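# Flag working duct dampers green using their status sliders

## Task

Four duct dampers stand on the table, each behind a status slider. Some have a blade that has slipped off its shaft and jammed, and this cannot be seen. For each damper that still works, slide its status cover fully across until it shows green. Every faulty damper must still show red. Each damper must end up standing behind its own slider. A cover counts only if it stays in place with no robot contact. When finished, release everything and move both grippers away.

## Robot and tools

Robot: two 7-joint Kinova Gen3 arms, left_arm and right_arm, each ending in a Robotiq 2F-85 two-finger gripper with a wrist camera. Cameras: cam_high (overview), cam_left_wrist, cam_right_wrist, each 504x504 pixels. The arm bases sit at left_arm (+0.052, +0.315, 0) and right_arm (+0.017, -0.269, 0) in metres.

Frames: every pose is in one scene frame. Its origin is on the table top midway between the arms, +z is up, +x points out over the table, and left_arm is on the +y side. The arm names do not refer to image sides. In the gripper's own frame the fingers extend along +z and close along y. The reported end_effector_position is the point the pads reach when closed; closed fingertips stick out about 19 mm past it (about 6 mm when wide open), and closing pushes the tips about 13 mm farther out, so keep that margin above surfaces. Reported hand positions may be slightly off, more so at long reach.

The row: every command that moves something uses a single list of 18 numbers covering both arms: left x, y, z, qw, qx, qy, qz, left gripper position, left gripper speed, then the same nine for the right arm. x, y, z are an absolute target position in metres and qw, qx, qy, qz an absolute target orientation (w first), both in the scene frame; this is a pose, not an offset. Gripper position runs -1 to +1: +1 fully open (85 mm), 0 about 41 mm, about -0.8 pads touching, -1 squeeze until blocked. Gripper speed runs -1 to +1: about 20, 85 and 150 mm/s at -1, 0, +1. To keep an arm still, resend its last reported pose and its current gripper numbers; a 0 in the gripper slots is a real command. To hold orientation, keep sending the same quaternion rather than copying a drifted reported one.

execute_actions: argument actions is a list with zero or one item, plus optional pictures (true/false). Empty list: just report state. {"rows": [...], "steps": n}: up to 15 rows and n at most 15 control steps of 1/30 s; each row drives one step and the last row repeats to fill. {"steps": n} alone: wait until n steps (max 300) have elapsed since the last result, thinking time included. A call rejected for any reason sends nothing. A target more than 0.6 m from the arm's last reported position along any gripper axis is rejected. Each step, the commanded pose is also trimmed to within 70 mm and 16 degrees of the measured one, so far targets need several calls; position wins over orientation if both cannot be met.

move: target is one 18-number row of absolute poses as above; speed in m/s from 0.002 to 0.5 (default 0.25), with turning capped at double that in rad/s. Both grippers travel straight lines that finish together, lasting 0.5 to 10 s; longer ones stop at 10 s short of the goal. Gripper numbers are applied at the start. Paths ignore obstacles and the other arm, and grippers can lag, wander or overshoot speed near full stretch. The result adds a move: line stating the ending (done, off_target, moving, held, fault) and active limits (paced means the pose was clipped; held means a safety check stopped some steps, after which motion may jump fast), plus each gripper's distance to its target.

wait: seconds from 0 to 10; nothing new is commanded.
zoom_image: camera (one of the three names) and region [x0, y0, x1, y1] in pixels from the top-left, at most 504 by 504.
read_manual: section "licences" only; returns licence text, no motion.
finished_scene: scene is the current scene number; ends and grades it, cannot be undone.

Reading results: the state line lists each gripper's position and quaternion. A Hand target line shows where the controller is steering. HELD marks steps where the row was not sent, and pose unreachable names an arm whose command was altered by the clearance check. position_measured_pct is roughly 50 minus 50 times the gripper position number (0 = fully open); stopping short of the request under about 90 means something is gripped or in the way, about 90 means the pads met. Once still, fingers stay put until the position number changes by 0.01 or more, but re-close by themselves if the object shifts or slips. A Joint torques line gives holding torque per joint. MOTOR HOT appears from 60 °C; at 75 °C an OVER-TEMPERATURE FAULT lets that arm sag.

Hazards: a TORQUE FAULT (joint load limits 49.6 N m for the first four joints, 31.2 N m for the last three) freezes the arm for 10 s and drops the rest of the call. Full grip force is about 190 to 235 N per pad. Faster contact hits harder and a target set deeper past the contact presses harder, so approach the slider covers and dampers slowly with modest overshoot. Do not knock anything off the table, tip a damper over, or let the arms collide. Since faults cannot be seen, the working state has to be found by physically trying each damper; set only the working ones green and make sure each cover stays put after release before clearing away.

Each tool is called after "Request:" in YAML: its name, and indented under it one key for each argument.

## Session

Request:
execute_actions:
  actions: []

Scene clock: 0.00 s of 6600.00 s.
left_arm: end_effector_position=(+0.2310, +0.3256, +0.2159) position_measured_pct=0.0 end_effector_quat_wxyz=(+0.003, -0.492, +0.870, -0.025) | right_arm: end_effector_position=(-0.1931, -0.6486, +0.1286) position_measured_pct=0.0 end_effector_quat_wxyz=(-0.133, +0.875, -0.041, +0.464)
Joint positions: left_arm=[-0.199 -0.227 -0.161  2.361  0.012  0.984  2.365] | right_arm=[ 2.426  1.123  0.14   1.042 -0.576  1.908  0.828]
Joint velocities: left_arm=[ 0.    -0.001  0.    -0.001 -0.001  0.     0.001] | right_arm=[ 0.    -0.    -0.    -0.     0.001 -0.    -0.   ]
Joint torques (N m, as the joint torque sensors report them, + toward a larger angle): no reading
Hand target (left_arm): +0.231, +0.326, +0.216; +0.003, -0.492, +0.870, -0.025
Hand target (right_arm): -0.193, -0.649, +0.129; -0.133, +0.875, -0.041, +0.464

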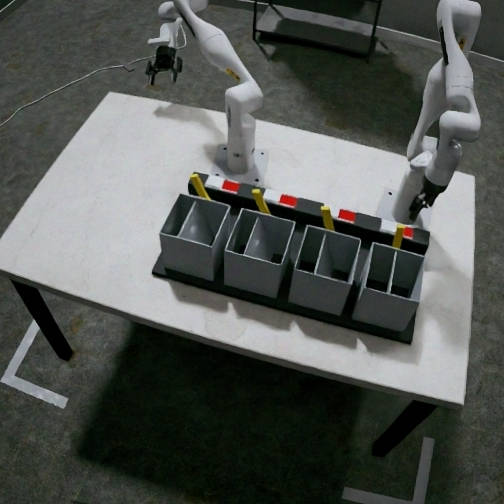

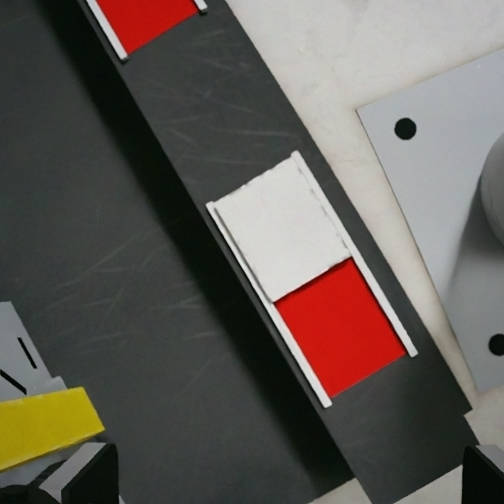

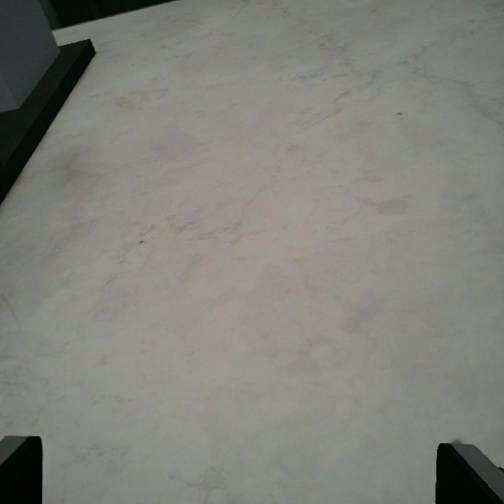

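Layout is shifted about 2.5 cm closer.

Request:
move:
  target: [0.25,0.2,0.42,0,1,0,0,-1,0,0.2,-0.6,0.3,0,1,0,0,-1,0]

Request:
move:
  target: [0.325,0.21,0.28,0,1,0,0,-1,0,0.325,-0.38,0.28,0,1,0,0,-1,0]

Scene clock: 7.53 s of 6600.00 s.
left_arm: end_effector_position=(+0.2500, +0.2000, +0.4198) position_measured_pct=91.7 end_effector_quat_wxyz=(-0.000, +1.000, +0.000, +0.000) | right_arm: end_effector_position=(+0.2008, -0.6001, +0.3005) position_measured_pct=91.7 end_effector_quat_wxyz=(-0.000, +1.000, -0.001, +0.002)
Joint positions: left_arm=[-0.671 -0.332  0.607  1.681  0.189  1.733  4.782] | right_arm=[ 1.179  0.18  -0.048  1.671  0.005  1.289 -0.581]
Joint velocities: left_arm=[-0.004  0.003  0.002 -0.002 -0.002  0.002  0.009] | right_arm=[-0.008  0.005 -0.006 -0.005  0.005  0.004 -0.006]
Joint torques (N m, as the joint torque sensors report them, + toward a larger angle): left_arm=[-0.58 -0.16 -2.   -8.92  0.38  0.22 -0.24] | right_arm=[ -0.55 -12.73  -0.38  -8.69  -0.17  -0.38   0.18]
Hand target (left_arm): +0.250, +0.200, +0.420; -0.000, +1.000, +0.001, +0.000
Hand target (right_arm): +0.201, -0.600, +0.300; -0.000, +1.000, -0.001, +0.002
Off the commanded pose (left_arm): 0.000 m, 0 deg.
Off the commanded pose (right_arm): 0.001 m, 0 deg.
move: done

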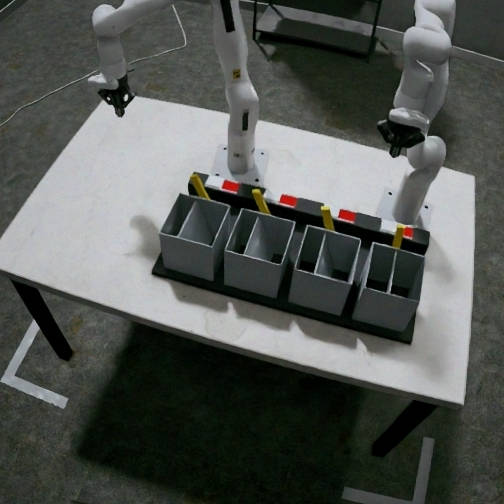

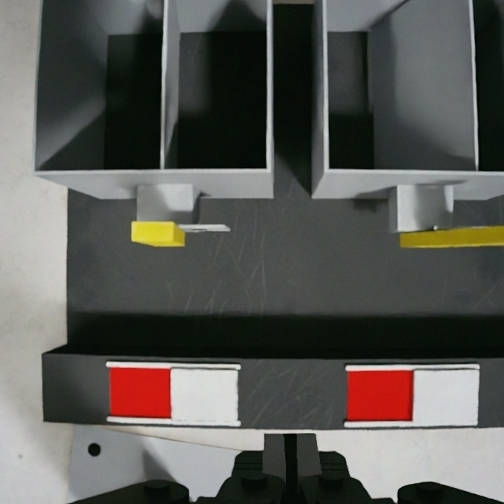

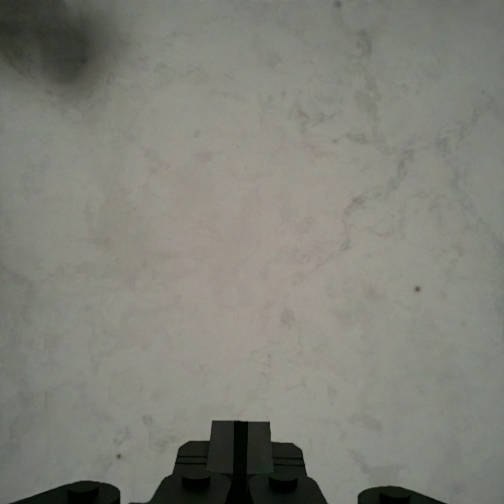

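Scene clock: 9.10 s of 6600.00 s.
left_arm: end_effector_position=(+0.3248, +0.2098, +0.2803) position_measured_pct=91.7 end_effector_quat_wxyz=(+0.000, +1.000, -0.000, +0.001) | right_arm: end_effector_position=(+0.3253, -0.3797, +0.2800) position_measured_pct=91.7 end_effector_quat_wxyz=(-0.001, +1.000, -0.000, +0.000)
Joint positions: left_arm=[-0.706 -0.042  0.843  1.967  0.033  1.201  4.964] | right_arm=[ 0.742  0.092 -0.364  1.849  0.033  1.207 -1.343]
Joint velocities: left_arm=[ 0.003  0.01   0.002  0.    -0.004 -0.002  0.005] | right_arm=[-0.005  0.004 -0.005 -0.001  0.003  0.001 -0.007]
Joint torques (N m, as the joint torque sensors report them, + toward a larger angle): left_arm=[-0.33 -4.56 -1.12 -8.42 -0.01 -0.07 -0.04] | right_arm=[-1.04 -9.39 -0.53 -9.2  -0.57 -0.62  0.67]
Hand target (left_arm): +0.325, +0.210, +0.280; +0.000, +1.000, -0.001, +0.000
Hand target (right_arm): +0.325, -0.379, +0.280; -0.001, +1.000, -0.000, -0.000
Off the commanded pose (left_arm): 0.000 m, 0 deg.
Off the commanded pose (right_arm): 0.000 m, 0 deg.
move: done

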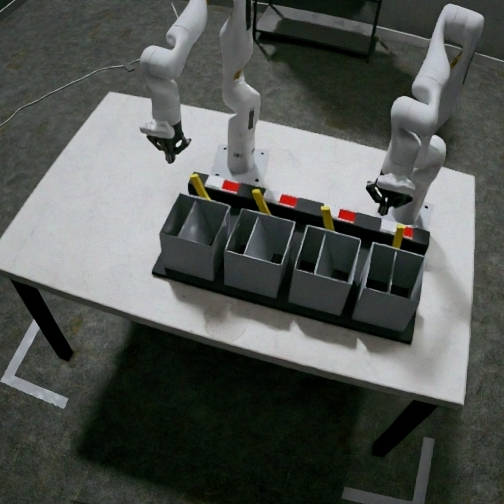

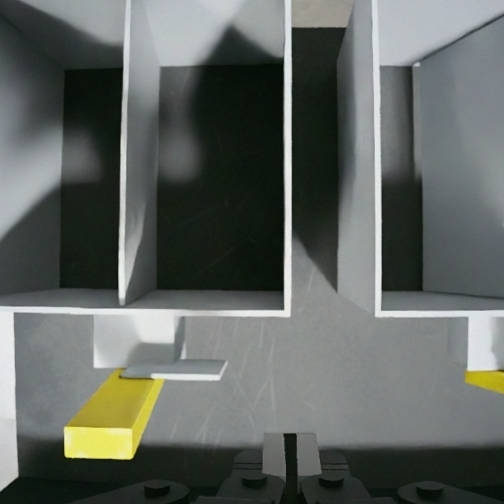

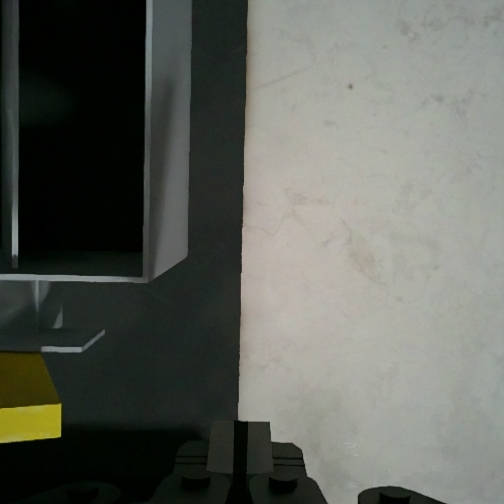

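Request:
move:
  target: [0.325,0.23,0.234,0,1,0,0,-1,0,0.325,-0.36,0.224,0,1,0,0,-1,0]

Request:
move:
  target: [0.325,0.263,0.235,0,1,0,0,-1,0,0.325,-0.31,0.23,0,1,0,0,-1,0]
  speed: 0.05

Request:
move:
  target: [0.325,0.25,0.3,0,1,0,0,-1,0,0.325,-0.315,0.29,0,1,0,0,-1,0]

Request:
move:
  target: [0.325,0.02,0.28,0,1,0,0,-1,0,0.325,-0.18,0.28,0,1,0,0,-1,0]

Request:
move:
  target: [0.325,0.02,0.228,0,1,0,0,-1,0,0.325,-0.18,0.224,0,1,0,0,-1,0]

Request:
move:
  target: [0.325,0.072,0.232,0,1,0,0,-1,0,0.325,-0.125,0.23,0,1,0,0,-1,0]
  speed: 0.05

Scene clock: 15.50 s of 6600.00 s.
left_arm: end_effector_position=(+0.3250, +0.2300, +0.2342) position_measured_pct=91.7 end_effector_quat_wxyz=(-0.000, +1.000, -0.000, +0.000) | right_arm: end_effector_position=(+0.3251, -0.3601, +0.2241) position_measured_pct=91.7 end_effector_quat_wxyz=(+0.000, +1.000, -0.000, +0.000)
Joint positions: left_arm=[-0.718  0.021  0.833  2.091 -0.018  1.036  4.965] | right_arm=[ 0.695  0.144 -0.392  1.991  0.065  1.018 -1.437]
Joint velocities: left_arm=[-0.001  0.005  0.001  0.001 -0.003 -0.004  0.003] | right_arm=[-0.002  0.002 -0.002  0.002  0.002 -0.004 -0.004]
Joint torques (N m, as the joint torque sensors report them, + toward a larger angle): left_arm=[-0.6  -5.23 -0.28 -8.06  0.13  0.17  0.21] | right_arm=[ -0.64 -10.04  -0.23  -8.03  -0.69  -0.76   0.75]
Hand target (left_arm): +0.325, +0.230, +0.234; +0.000, +1.000, -0.000, -0.000
Hand target (right_arm): +0.325, -0.360, +0.224; +0.000, +1.000, -0.000, -0.000
Off the commanded pose (left_arm): 0.000 m, 0 deg.
Off the commanded pose (right_arm): 0.000 m, 0 deg.
After step 90, 2.53 s passed at rest.
move: done

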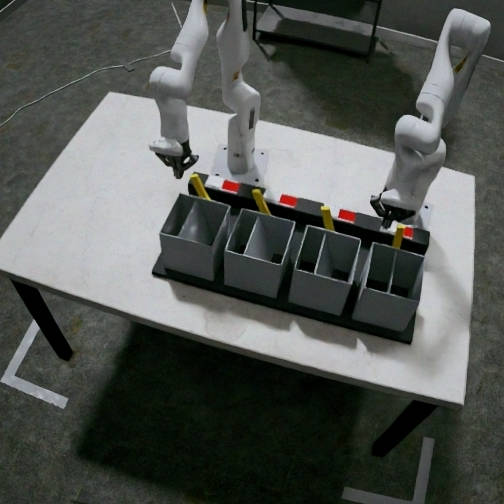

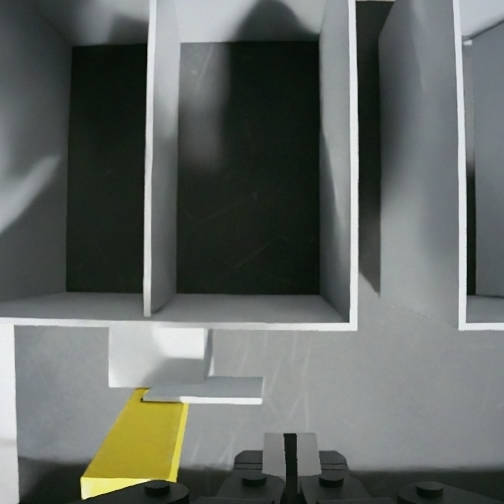

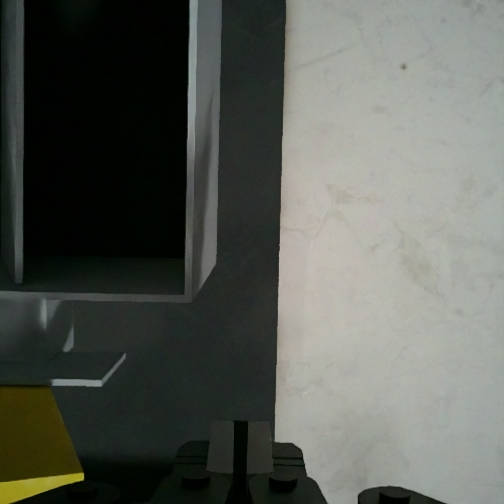

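Scene clock: 16.83 s of 6600.00 s.
left_arm: end_effector_position=(+0.3251, +0.2620, +0.2351) position_measured_pct=91.7 end_effector_quat_wxyz=(+0.000, +1.000, -0.001, +0.000) | right_arm: end_effector_position=(+0.3247, -0.3109, +0.2299) position_measured_pct=91.7 end_effector_quat_wxyz=(+0.000, +1.000, -0.001, -0.000)
Joint positions: left_arm=[-0.787 -0.008  0.767  2.107  0.007  1.04   4.816] | right_arm=[ 0.602  0.116 -0.451  2.005  0.06   1.034 -1.588]
Joint velocities: left_arm=[-0.002 -0.001 -0.003  0.001  0.001 -0.    -0.003] | right_arm=[-0.002 -0.001 -0.004 -0.     0.001  0.001 -0.006]
Joint torques (N m, as the joint torque sensors report them, + toward a larger angle): left_arm=[-1.09 -5.05 -1.34 -7.47 -0.22  0.   -0.34] | right_arm=[-1.05 -9.29 -0.98 -8.6  -1.22 -0.5   0.02]
Hand target (left_arm): +0.325, +0.263, +0.235; -0.000, +1.000, +0.000, -0.000
Hand target (right_arm): +0.325, -0.310, +0.230; -0.000, +1.000, +0.000, -0.000
Off the commanded pose (left_arm): 0.001 m, 0 deg.
Off the commanded pose (right_arm): 0.001 m, 0 deg.
move: done

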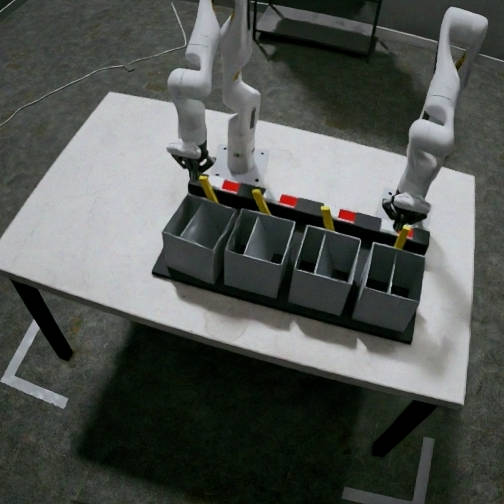

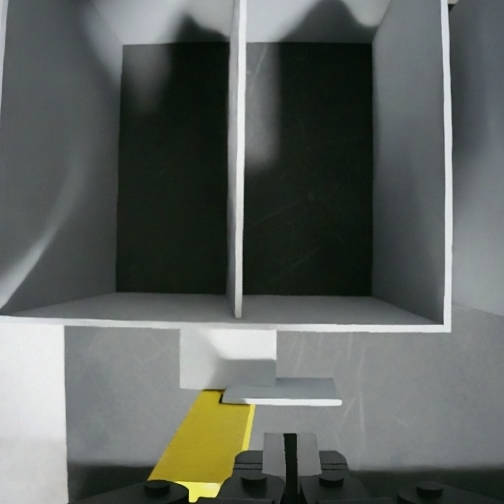

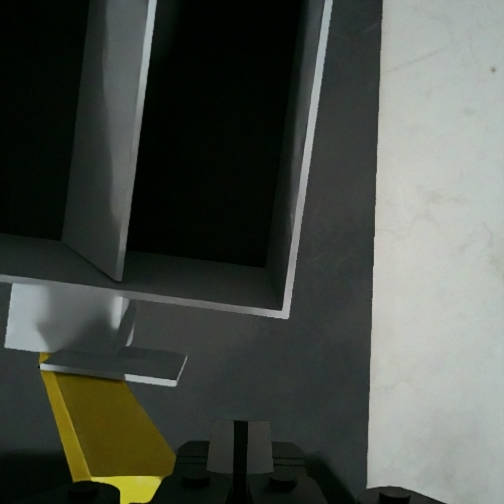

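Scene clock: 17.73 s of 6600.00 s.
left_arm: end_effector_position=(+0.3251, +0.2501, +0.2998) position_measured_pct=91.7 end_effector_quat_wxyz=(-0.000, +1.000, +0.000, -0.000) | right_arm: end_effector_position=(+0.3249, -0.3149, +0.2900) position_measured_pct=91.7 end_effector_quat_wxyz=(-0.000, +1.000, +0.000, +0.000)
Joint positions: left_arm=[-0.792 -0.102  0.742  1.942  0.072  1.276  4.767] | right_arm=[ 0.626  0.047 -0.438  1.864  0.021  1.235 -1.527]
Joint velocities: left_arm=[-0.001 -0.004 -0.002 -0.003 -0.     0.003 -0.002] | right_arm=[ 0.001 -0.002  0.001 -0.002  0.001  0.003  0.001]
Joint torques (N m, as the joint torque sensors report them, + toward a larger angle): left_arm=[-0.2  -3.97 -1.36 -8.37  0.18  0.09 -0.23] | right_arm=[-0.97 -8.81 -0.36 -9.06 -0.71 -0.44  0.21]
Hand target (left_arm): +0.325, +0.250, +0.300; -0.000, +1.000, +0.000, -0.000
Hand target (right_arm): +0.325, -0.315, +0.290; -0.000, +1.000, +0.000, +0.000
Off the commanded pose (left_arm): 0.000 m, 0 deg.
Off the commanded pose (right_arm): 0.000 m, 0 deg.
move: done

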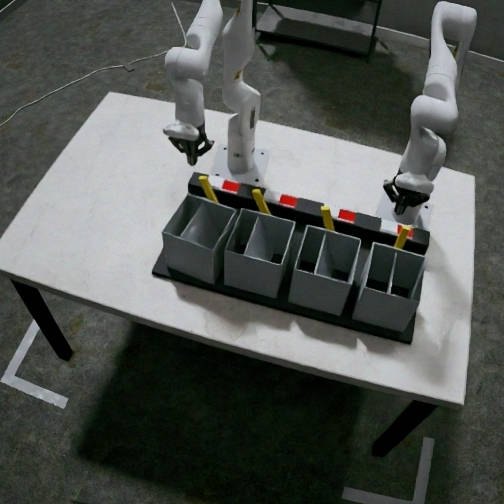

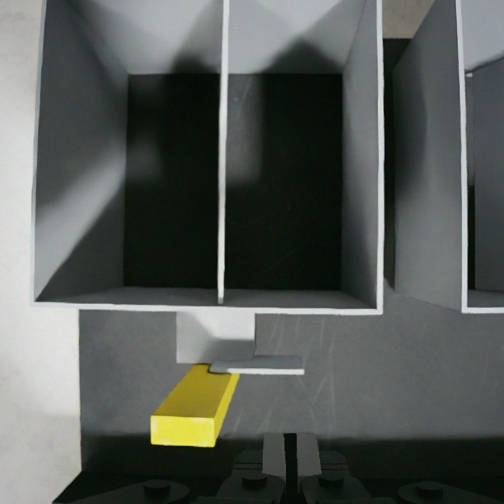

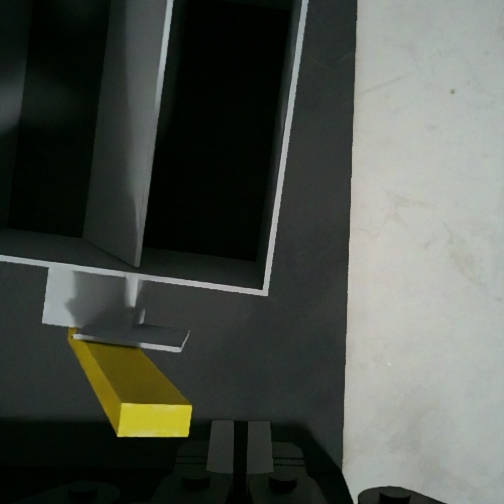

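Scene clock: 19.50 s of 6600.00 s.
left_arm: end_effector_position=(+0.3246, +0.0197, +0.2803) position_measured_pct=91.7 end_effector_quat_wxyz=(+0.001, +1.000, -0.000, +0.001) | right_arm: end_effector_position=(+0.3249, -0.1797, +0.2800) position_measured_pct=91.7 end_effector_quat_wxyz=(-0.000, +1.000, -0.000, -0.000)
Joint positions: left_arm=[-0.107  0.378  1.047  1.676 -0.34   1.283  5.847] | right_arm=[ 0.368  0.094 -0.638  1.859  0.059  1.208 -1.999]
Joint velocities: left_arm=[ 0.006  0.004  0.001 -0.002 -0.002  0.002  0.001] | right_arm=[-0.    -0.    -0.     0.    -0.    -0.001  0.001]
Joint torques (N m, as the joint torque sensors report them, + toward a larger angle): left_arm=[ -1.17 -12.01   2.85  -8.25   0.37   0.05  -0.13] | right_arm=[-0.29 -9.28 -0.7  -8.61 -0.55 -0.23 -0.02]
Hand target (left_arm): +0.324, +0.020, +0.280; +0.001, +1.000, -0.000, +0.000
Hand target (right_arm): +0.325, -0.180, +0.280; -0.000, +1.000, -0.000, -0.001
Off the commanded pose (left_arm): 0.001 m, 0 deg.
Off the commanded pose (right_arm): 0.000 m, 0 deg.
move: done

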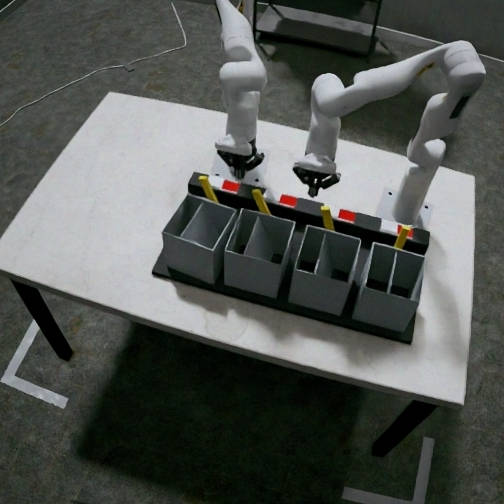

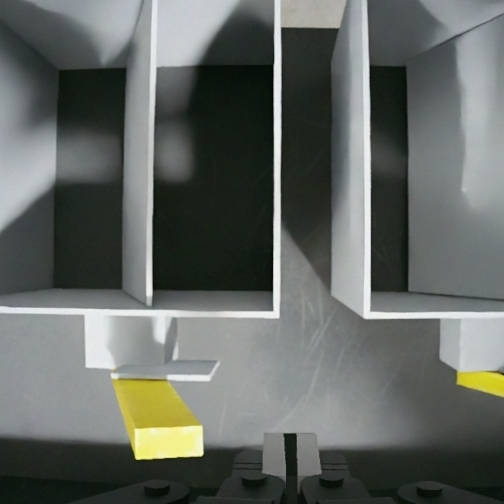

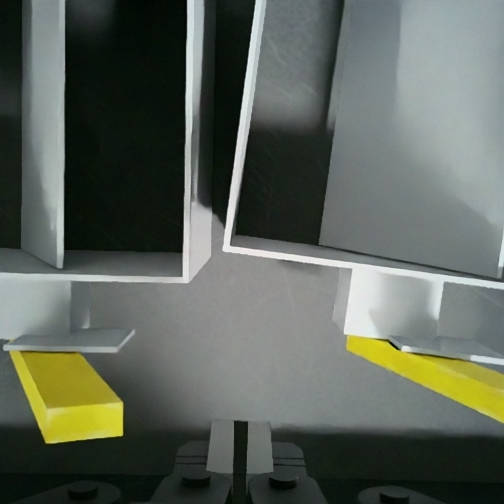

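Scene clock: 20.37 s of 6600.00 s.
left_arm: end_effector_position=(+0.3250, +0.0201, +0.2282) position_measured_pct=91.7 end_effector_quat_wxyz=(+0.000, +1.000, +0.000, -0.000) | right_arm: end_effector_position=(+0.3251, -0.1801, +0.2241) position_measured_pct=91.7 end_effector_quat_wxyz=(+0.000, +1.000, -0.000, +0.000)
Joint positions: left_arm=[-0.067  0.44   1.003  1.784 -0.406  1.142  5.907] | right_arm=[ 0.342  0.166 -0.641  1.986  0.116  1.025 -2.063]
Joint velocities: left_arm=[ 0.002  0.003 -0.001  0.002 -0.001 -0.002  0.001] | right_arm=[-0.002  0.004 -0.001  0.002  0.003 -0.003 -0.002]
Joint torques (N m, as the joint torque sensors report them, + toward a larger angle): left_arm=[ -0.82 -12.18   2.85  -7.73  -0.05   0.09  -0.43] | right_arm=[-0.19 -9.68 -0.77 -8.59 -0.54 -0.34  0.24]
Hand target (left_arm): +0.325, +0.020, +0.228; +0.000, +1.000, -0.000, -0.000
Hand target (right_arm): +0.325, -0.180, +0.224; +0.000, +1.000, -0.000, -0.000
Off the commanded pose (left_arm): 0.000 m, 0 deg.
Off the commanded pose (right_arm): 0.000 m, 0 deg.
move: done

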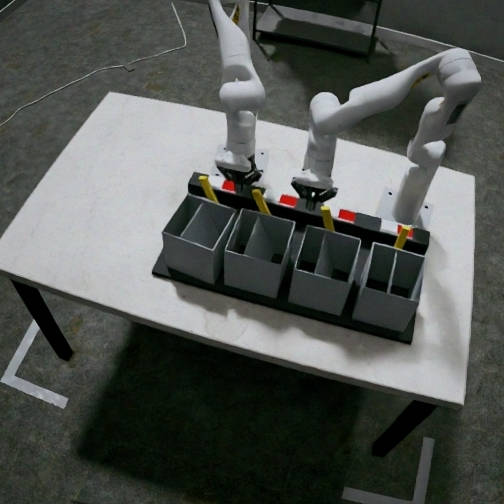

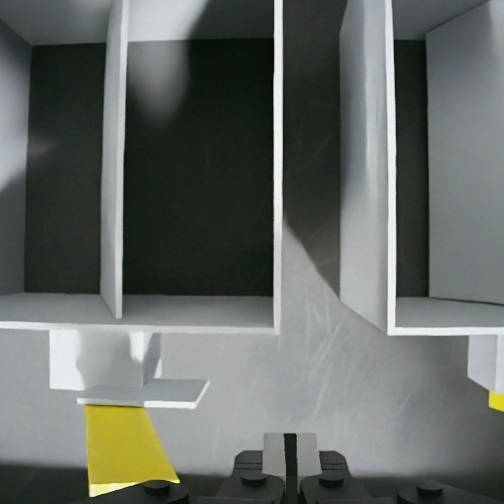

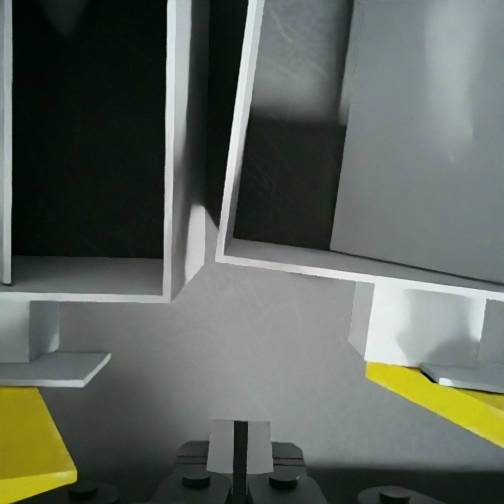

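Scene clock: 21.80 s of 6600.00 s.
left_arm: end_effector_position=(+0.3249, +0.0697, +0.2328) position_measured_pct=91.7 end_effector_quat_wxyz=(+0.002, +1.000, -0.001, +0.001) | right_arm: end_effector_position=(+0.3249, -0.1265, +0.2302) position_measured_pct=91.7 end_effector_quat_wxyz=(+0.001, +1.000, -0.001, -0.000)
Joint positions: left_arm=[-0.264  0.345  1.06   1.884 -0.336  1.104  5.762] | right_arm=[ 0.207  0.21  -0.683  1.92   0.153  1.064 -2.251]
Joint velocities: left_arm=[-0.011 -0.006 -0.002  0.002  0.003 -0.001 -0.006] | right_arm=[-0.004  0.003 -0.004 -0.003  0.002  0.002 -0.006]
Joint torques (N m, as the joint torque sensors report them, + toward a larger angle): left_arm=[-2.23 -9.03  0.8  -6.1  -0.34  0.71 -0.27] | right_arm=[-1.26 -9.49 -1.56 -8.29 -1.17 -1.38  0.56]
Hand target (left_arm): +0.325, +0.072, +0.232; -0.000, +1.000, +0.000, +0.000
Hand target (right_arm): +0.325, -0.125, +0.230; -0.000, +1.000, -0.000, -0.000
Off the commanded pose (left_arm): 0.002 m, 0 deg.
Off the commanded pose (right_arm): 0.002 m, 0 deg.
move: done

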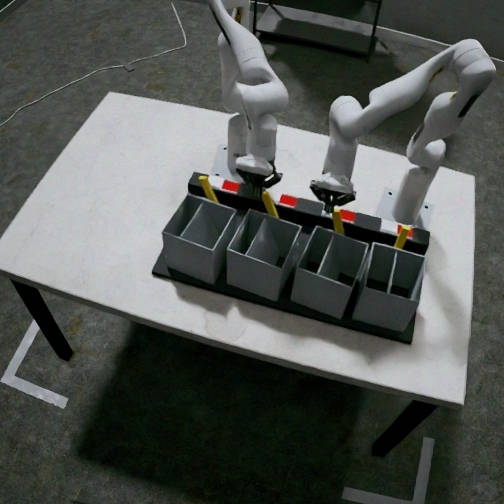

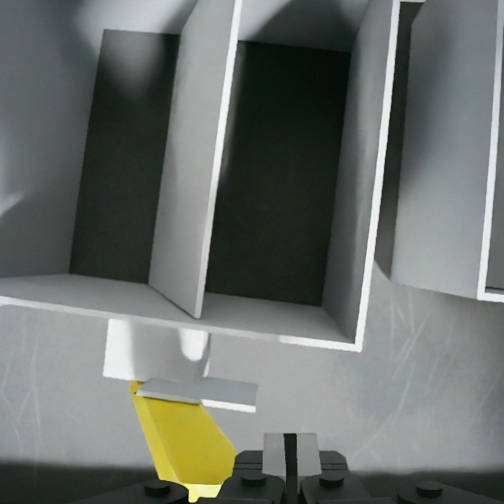

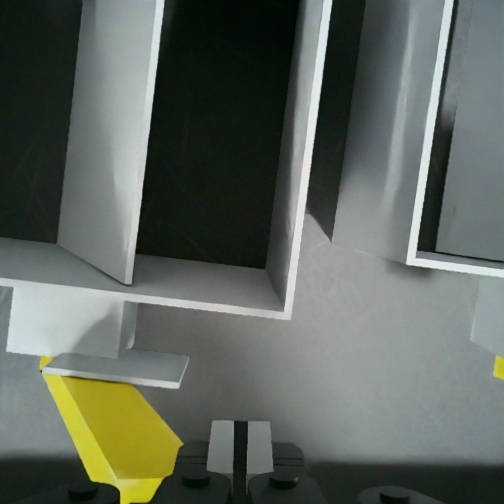

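Request:
move:
  target: [0.32,0.102,0.238,0,1,0,0,-1,0,0.318,-0.075,0.232,0,1,0,0,-1,0]
  speed: 0.04

Scene clock: 26.57 s of 6600.00 s.
left_arm: end_effector_position=(+0.3207, +0.1000, +0.2387) position_measured_pct=91.7 end_effector_quat_wxyz=(+0.002, +1.000, -0.001, +0.001) | right_arm: end_effector_position=(+0.3179, -0.0763, +0.2317) position_measured_pct=91.7 end_effector_quat_wxyz=(+0.001, +1.000, -0.001, -0.001)
Joint positions: left_arm=[-0.408  0.268  1.103  1.937 -0.269  1.092  5.644] | right_arm=[ 0.077  0.259 -0.712  1.865  0.19   1.088 -2.419]
Joint velocities: left_arm=[-0.008 -0.005 -0.001  0.     0.005 -0.    -0.005] | right_arm=[-0.005  0.002 -0.003 -0.003  0.003  0.001 -0.01 ]
Joint torques (N m, as the joint torque sensors report them, + toward a larger angle): left_arm=[-0.85 -7.25  0.86 -5.8   0.27  1.09 -0.09] | right_arm=[ -1.02 -11.6   -1.7   -8.66  -0.82  -0.92   0.2 ]
Hand target (left_arm): +0.320, +0.102, +0.238; -0.000, +1.000, +0.000, +0.000
Hand target (right_arm): +0.318, -0.075, +0.232; +0.000, +1.000, -0.000, -0.000
Off the commanded pose (left_arm): 0.002 m, 0 deg.
Off the commanded pose (right_arm): 0.001 m, 0 deg.
After step 90, 0.17 s passed at rest.
move: done

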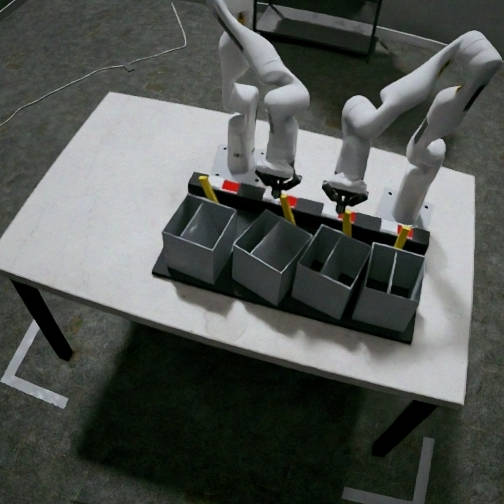

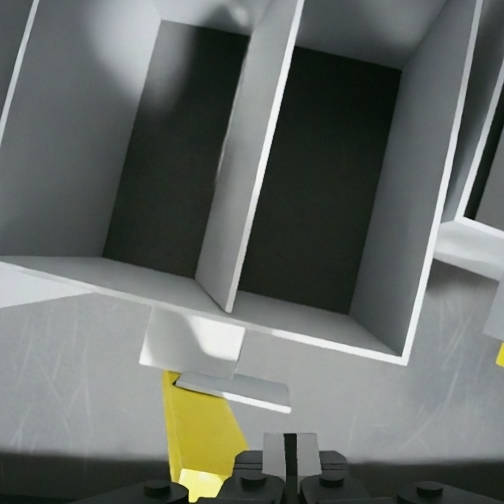

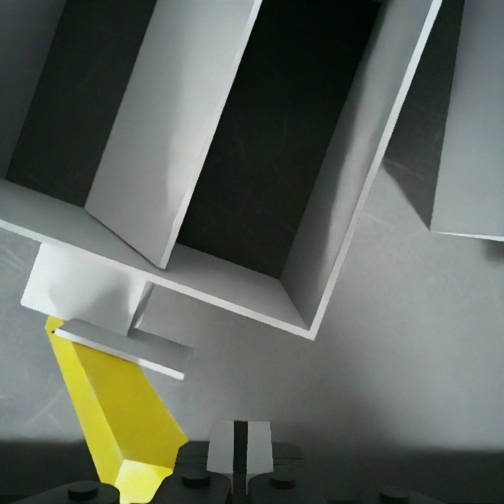

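Request:
move:
  target: [0.32,0.11,0.29,0,1,0,0,-1,0,0.322,-0.05,0.236,0,1,0,0,-1,0]
  speed: 0.06

Scene clock: 29.87 s of 6600.00 s.
left_arm: end_effector_position=(+0.3200, +0.1099, +0.2898) position_measured_pct=91.7 end_effector_quat_wxyz=(-0.000, +1.000, -0.000, -0.000) | right_arm: end_effector_position=(+0.3228, -0.0520, +0.2369) position_measured_pct=91.7 end_effector_quat_wxyz=(+0.001, +1.000, -0.001, +0.001)
Joint positions: left_arm=[-0.534  0.163  1.152  1.834 -0.158  1.245  5.504] | right_arm=[ 0.015  0.294 -0.717  1.806  0.217  1.121 -2.487]
Joint velocities: left_arm=[-0.005 -0.006 -0.001 -0.002  0.004  0.002 -0.005] | right_arm=[-0.     0.001 -0.003 -0.002  0.002  0.001 -0.003]
Joint torques (N m, as the joint torque sensors report them, + toward a larger angle): left_arm=[-0.75 -5.92  0.88 -8.65  0.12  0.12 -0.02] | right_arm=[-1.71 -9.96 -2.28 -7.88 -1.25 -2.01  0.08]
Hand target (left_arm): +0.320, +0.110, +0.290; -0.000, +1.000, +0.000, +0.000
Hand target (right_arm): +0.322, -0.050, +0.236; +0.000, +1.000, +0.000, -0.000
Off the commanded pose (left_arm): 0.000 m, 0 deg.
Off the commanded pose (right_arm): 0.002 m, 0 deg.
move: done

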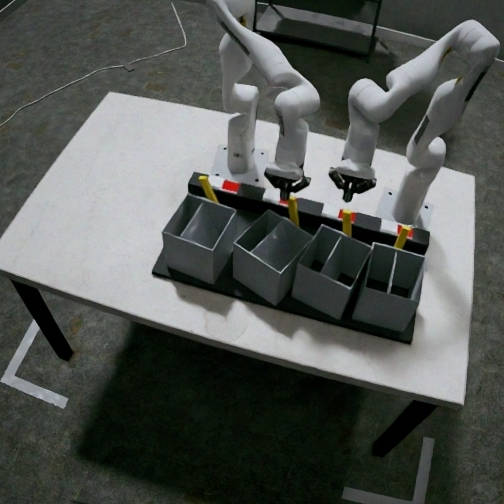

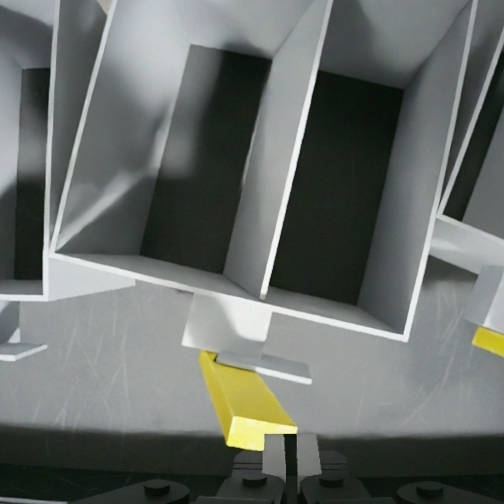

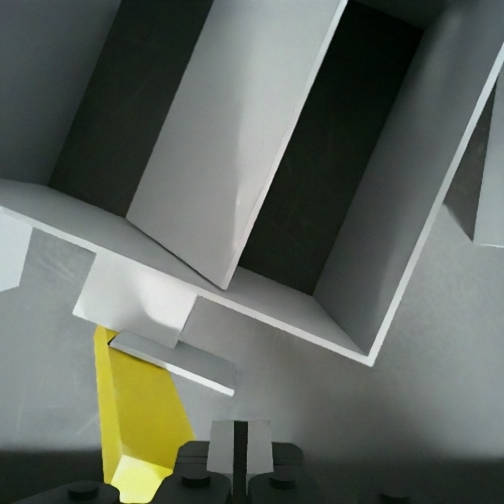

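Request:
move:
  target: [0.33,0.185,0.29,0,1,0,0,-1,0,0.322,-0.055,0.28,0,1,0,0,-1,0]

Request:
move:
  target: [0.33,0.185,0.22,0,1,0,0,-1,0,0.338,0.015,0.28,0,1,0,0,-1,0]

Request:
move:
  target: [0.33,0.185,0.22,0,1,0,0,-1,0,0.338,0.015,0.22,0,1,0,0,-1,0]

Request:
move:
  target: [0.322,0.1,0.22,0,1,0,0,-1,0,0.318,-0.085,0.22,0,1,0,0,-1,0]
  speed: 0.05

Request:
move:
  target: [0.322,0.11,0.3,0,1,0,0,-1,0,0.318,-0.08,0.3,0,1,0,0,-1,0]

Scene clock: 36.33 s of 6600.00 s.
left_arm: end_effector_position=(+0.3301, +0.1848, +0.2898) position_measured_pct=91.7 end_effector_quat_wxyz=(-0.000, +1.000, -0.000, -0.001) | right_arm: end_effector_position=(+0.3219, -0.0550, +0.2800) position_measured_pct=91.7 end_effector_quat_wxyz=(-0.000, +1.000, +0.000, -0.000)
Joint positions: left_arm=[-0.824 -0.001  1.073  1.91   0.001  1.233  5.088] | right_arm=[ 0.046  0.241 -0.727  1.717  0.168  1.247 -2.43 ]
Joint velocities: left_arm=[-0.008 -0.016 -0.013  0.004  0.01  -0.003 -0.017] | right_arm=[ 0.    -0.002  0.    -0.001 -0.     0.001 -0.002]
Joint torques (N m, as the joint torque sensors report them, + toward a larger angle): left_arm=[-0.19 -4.18 -0.13 -8.19 -0.16  0.33 -0.19] | right_arm=[ -0.49 -11.    -1.22  -8.63  -0.42  -0.58   0.28]
Hand target (left_arm): +0.330, +0.185, +0.290; -0.000, +1.000, +0.000, -0.000
Hand target (right_arm): +0.322, -0.055, +0.280; -0.000, +1.000, +0.000, -0.000
Off the commanded pose (left_arm): 0.000 m, 0 deg.
Off the commanded pose (right_arm): 0.000 m, 0 deg.
After step 90, 2.50 s passed at rest.
move: done

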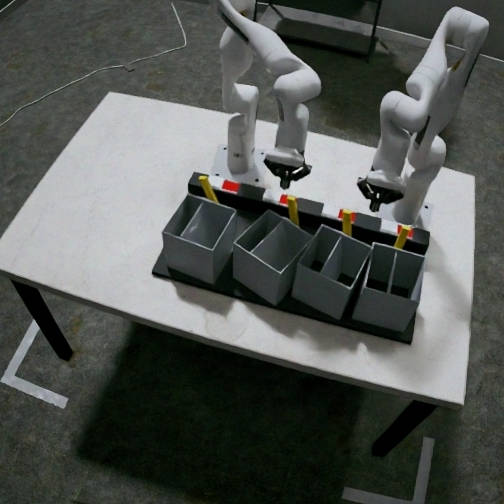

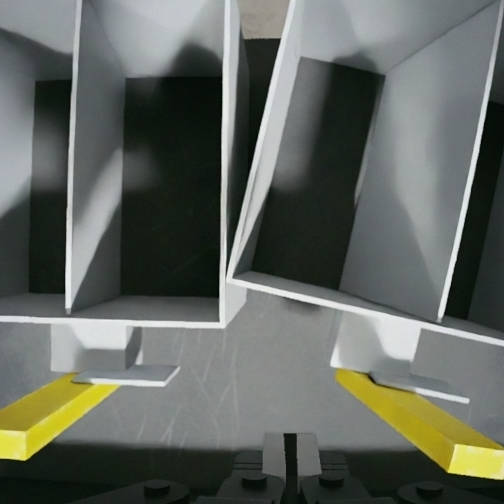

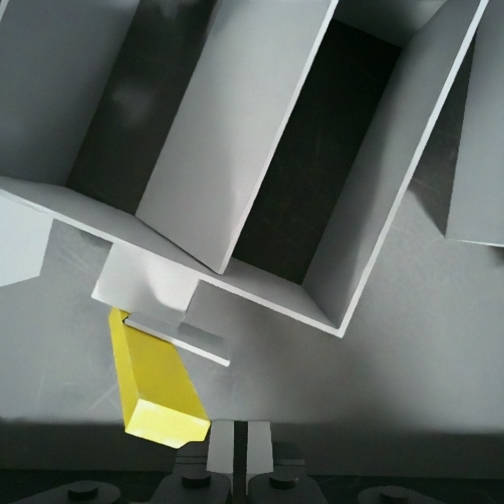

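Scene clock: 37.27 s of 6600.00 s.
left_arm: end_effector_position=(+0.3301, +0.1853, +0.2204) position_measured_pct=91.7 end_effector_quat_wxyz=(+0.000, +1.000, +0.000, +0.001) | right_arm: end_effector_position=(+0.3381, +0.0147, +0.2802) position_measured_pct=91.7 end_effector_quat_wxyz=(+0.000, +1.000, -0.000, +0.000)
Joint positions: left_arm=[-0.714  0.163  1.084  2.073 -0.172  0.998  5.3  ] | right_arm=[-0.132  0.383 -0.729  1.547  0.26   1.312 -2.602]
Joint velocities: left_arm=[ 0.015  0.016  0.001 -0.002 -0.011  0.001  0.015] | right_arm=[-0.006  0.006 -0.001 -0.003  0.001  0.002 -0.003]
Joint torques (N m, as the joint torque sensors report them, + toward a larger angle): left_arm=[-0.25 -6.35  0.23 -7.68  0.54  0.08 -0.04] | right_arm=[ -0.22 -13.96  -1.95  -9.19  -0.26  -0.41  -0.12]
Hand target (left_arm): +0.330, +0.185, +0.220; +0.000, +1.000, -0.000, +0.000
Hand target (right_arm): +0.338, +0.015, +0.280; +0.000, +1.000, -0.000, -0.000
Off the commanded pose (left_arm): 0.000 m, 0 deg.
Off the commanded pose (right_arm): 0.000 m, 0 deg.
move: done

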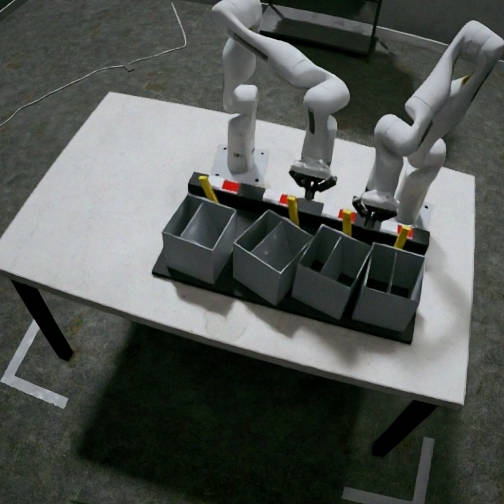

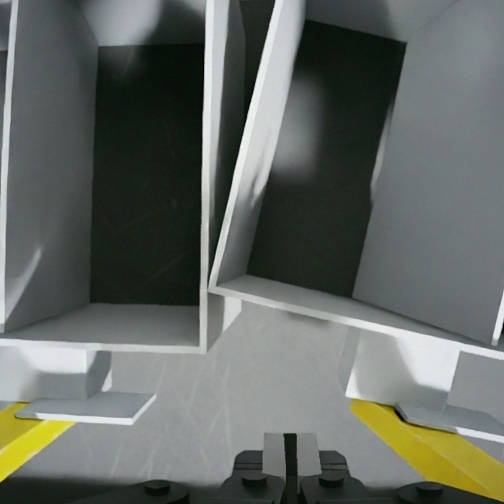

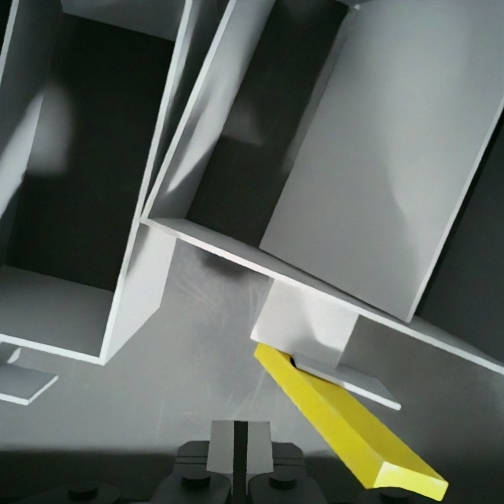

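Scene clock: 38.13 s of 6600.00 s.
left_arm: end_effector_position=(+0.3300, +0.1850, +0.2200) position_measured_pct=91.7 end_effector_quat_wxyz=(+0.000, +1.000, +0.000, +0.000) | right_arm: end_effector_position=(+0.3382, +0.0150, +0.2201) position_measured_pct=91.7 end_effector_quat_wxyz=(+0.000, +1.000, -0.000, +0.000)
Joint positions: left_arm=[-0.711  0.166  1.084  2.072 -0.175  0.998  5.303] | right_arm=[-0.148  0.442 -0.71   1.672  0.312  1.144 -2.651]
Joint velocities: left_arm=[-0.001  0.     0.     0.     0.002 -0.     0.   ] | right_arm=[-0.001  0.003  0.     0.002  0.001 -0.003 -0.002]
Joint torques (N m, as the joint torque sensors report them, + toward a larger angle): left_arm=[-0.33 -6.02  0.85 -7.43  0.02  0.01 -0.19] | right_arm=[ -0.75 -14.54  -2.23  -7.77  -0.66  -0.32   0.28]
Hand target (left_arm): +0.330, +0.185, +0.220; +0.000, +1.000, -0.000, +0.000
Hand target (right_arm): +0.338, +0.015, +0.220; +0.000, +1.000, -0.000, +0.000
Off the commanded pose (left_arm): 0.000 m, 0 deg.
Off the commanded pose (right_arm): 0.000 m, 0 deg.
move: done

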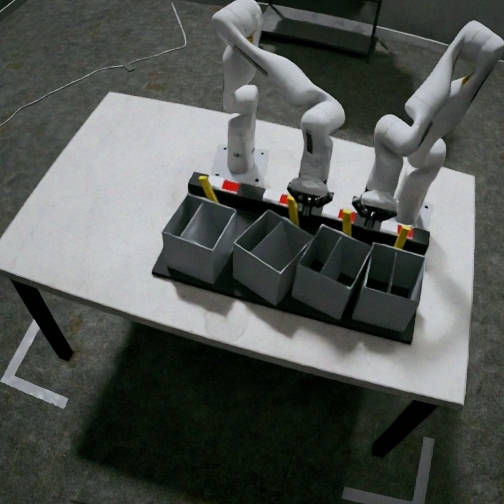

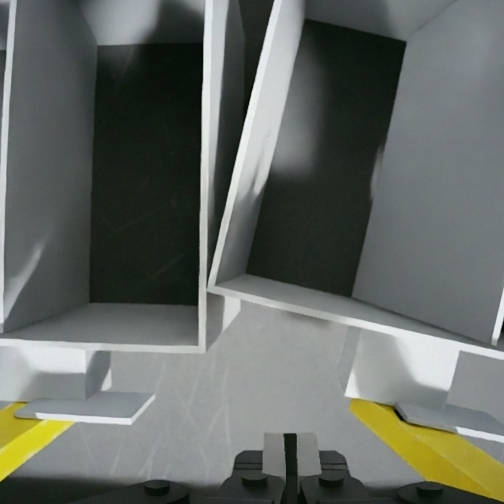

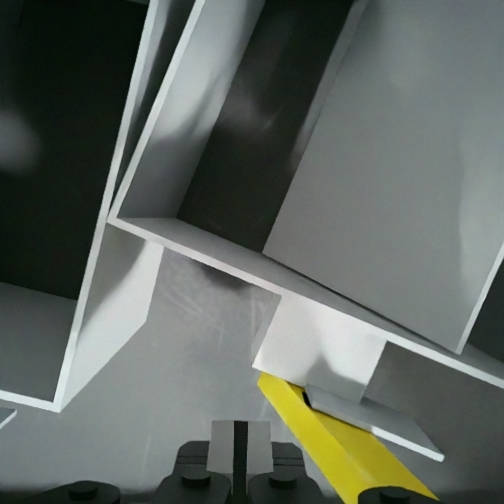

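Scene clock: 40.50 s of 6600.00 s.
left_arm: end_effector_position=(+0.3221, +0.1013, +0.2200) position_measured_pct=91.7 end_effector_quat_wxyz=(-0.001, +1.000, +0.001, +0.000) | right_arm: end_effector_position=(+0.3184, -0.0836, +0.2203) position_measured_pct=91.7 end_effector_quat_wxyz=(-0.001, +1.000, +0.001, +0.001)
Joint positions: left_arm=[-0.352  0.296  1.045  1.97  -0.298  1.041  5.67 ] | right_arm=[ 0.11   0.266 -0.729  1.902  0.203  1.045 -2.412]
Joint velocities: left_arm=[ 0.008  0.004  0.002 -0.004 -0.004  0.001  0.006] | right_arm=[ 0.005 -0.004  0.003  0.004 -0.003 -0.001  0.005]
Joint torques (N m, as the joint torque sensors report them, + toward a larger angle): left_arm=[ 0.22 -8.44  2.4  -7.63  0.55 -0.34 -0.15] | right_arm=[ -0.19 -11.07  -0.76  -7.19  -0.33   0.19   0.18]
Hand target (left_arm): +0.322, +0.100, +0.220; +0.000, +1.000, -0.000, +0.000
Hand target (right_arm): +0.318, -0.085, +0.220; -0.000, +1.000, +0.000, +0.000
Off the commanded pose (left_arm): 0.001 m, 0 deg.
Off the commanded pose (right_arm): 0.002 m, 0 deg.
move: done

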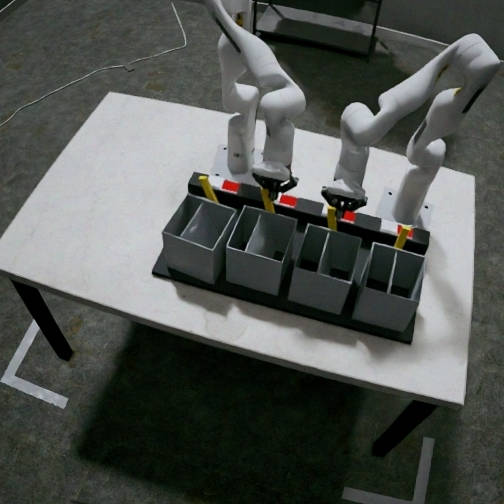

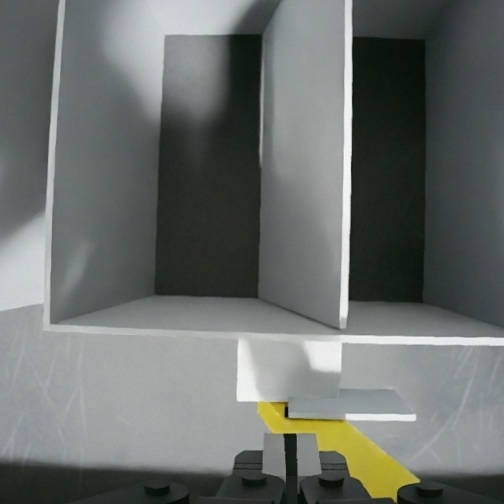

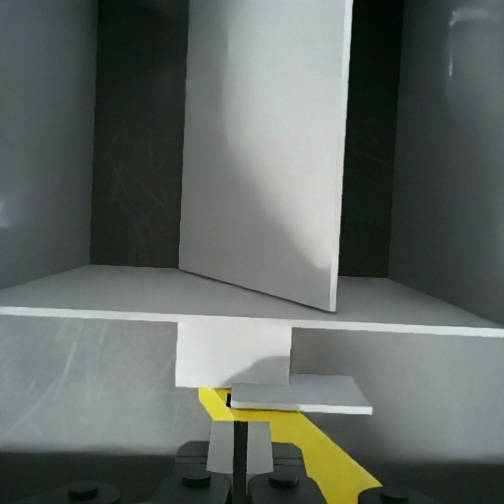

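Scene clock: 41.43 s of 6600.00 s.
left_arm: end_effector_position=(+0.3220, +0.1098, +0.2997) position_measured_pct=91.7 end_effector_quat_wxyz=(-0.000, +1.000, -0.000, -0.000) | right_arm: end_effector_position=(+0.3178, -0.0800, +0.3000) position_measured_pct=91.7 end_effector_quat_wxyz=(-0.000, +1.000, +0.000, -0.000)
Joint positions: left_arm=[-0.508  0.145  1.105  1.804 -0.135  1.275  5.473] | right_arm=[ 0.138  0.18  -0.744  1.717  0.126  1.294 -2.341]
Joint velocities: left_arm=[-0.008 -0.008 -0.002 -0.002  0.005  0.002 -0.007] | right_arm=[ 0.    -0.002  0.    -0.002 -0.     0.003 -0.   ]
Joint torques (N m, as the joint torque sensors report them, + toward a larger angle): left_arm=[-0.31 -6.62  1.07 -8.48  0.2   0.    0.11] | right_arm=[ -0.39 -10.27  -1.01  -8.65  -0.32  -0.79   0.32]
Hand target (left_arm): +0.322, +0.110, +0.300; -0.000, +1.000, +0.000, +0.000
Hand target (right_arm): +0.318, -0.080, +0.300; -0.000, +1.000, +0.000, -0.000
Off the commanded pose (left_arm): 0.000 m, 0 deg.
Off the commanded pose (right_arm): 0.000 m, 0 deg.
move: done

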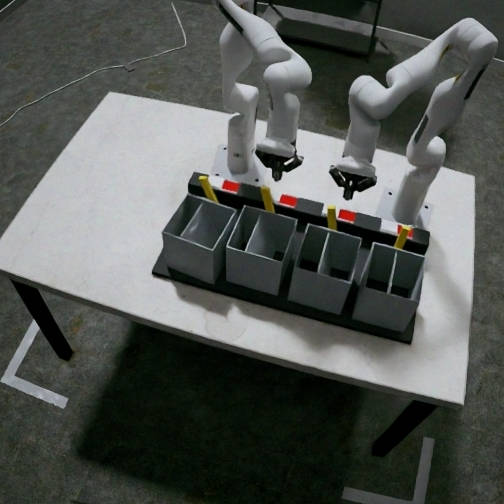

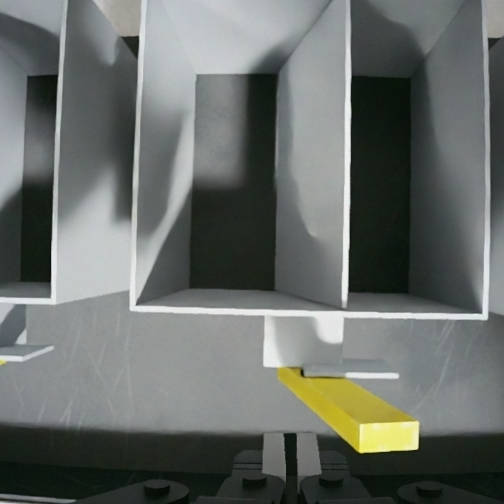

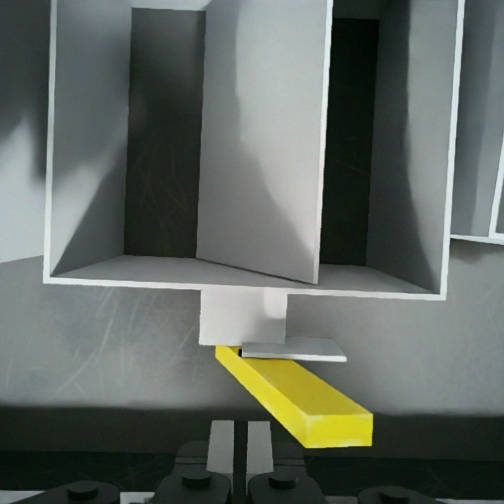

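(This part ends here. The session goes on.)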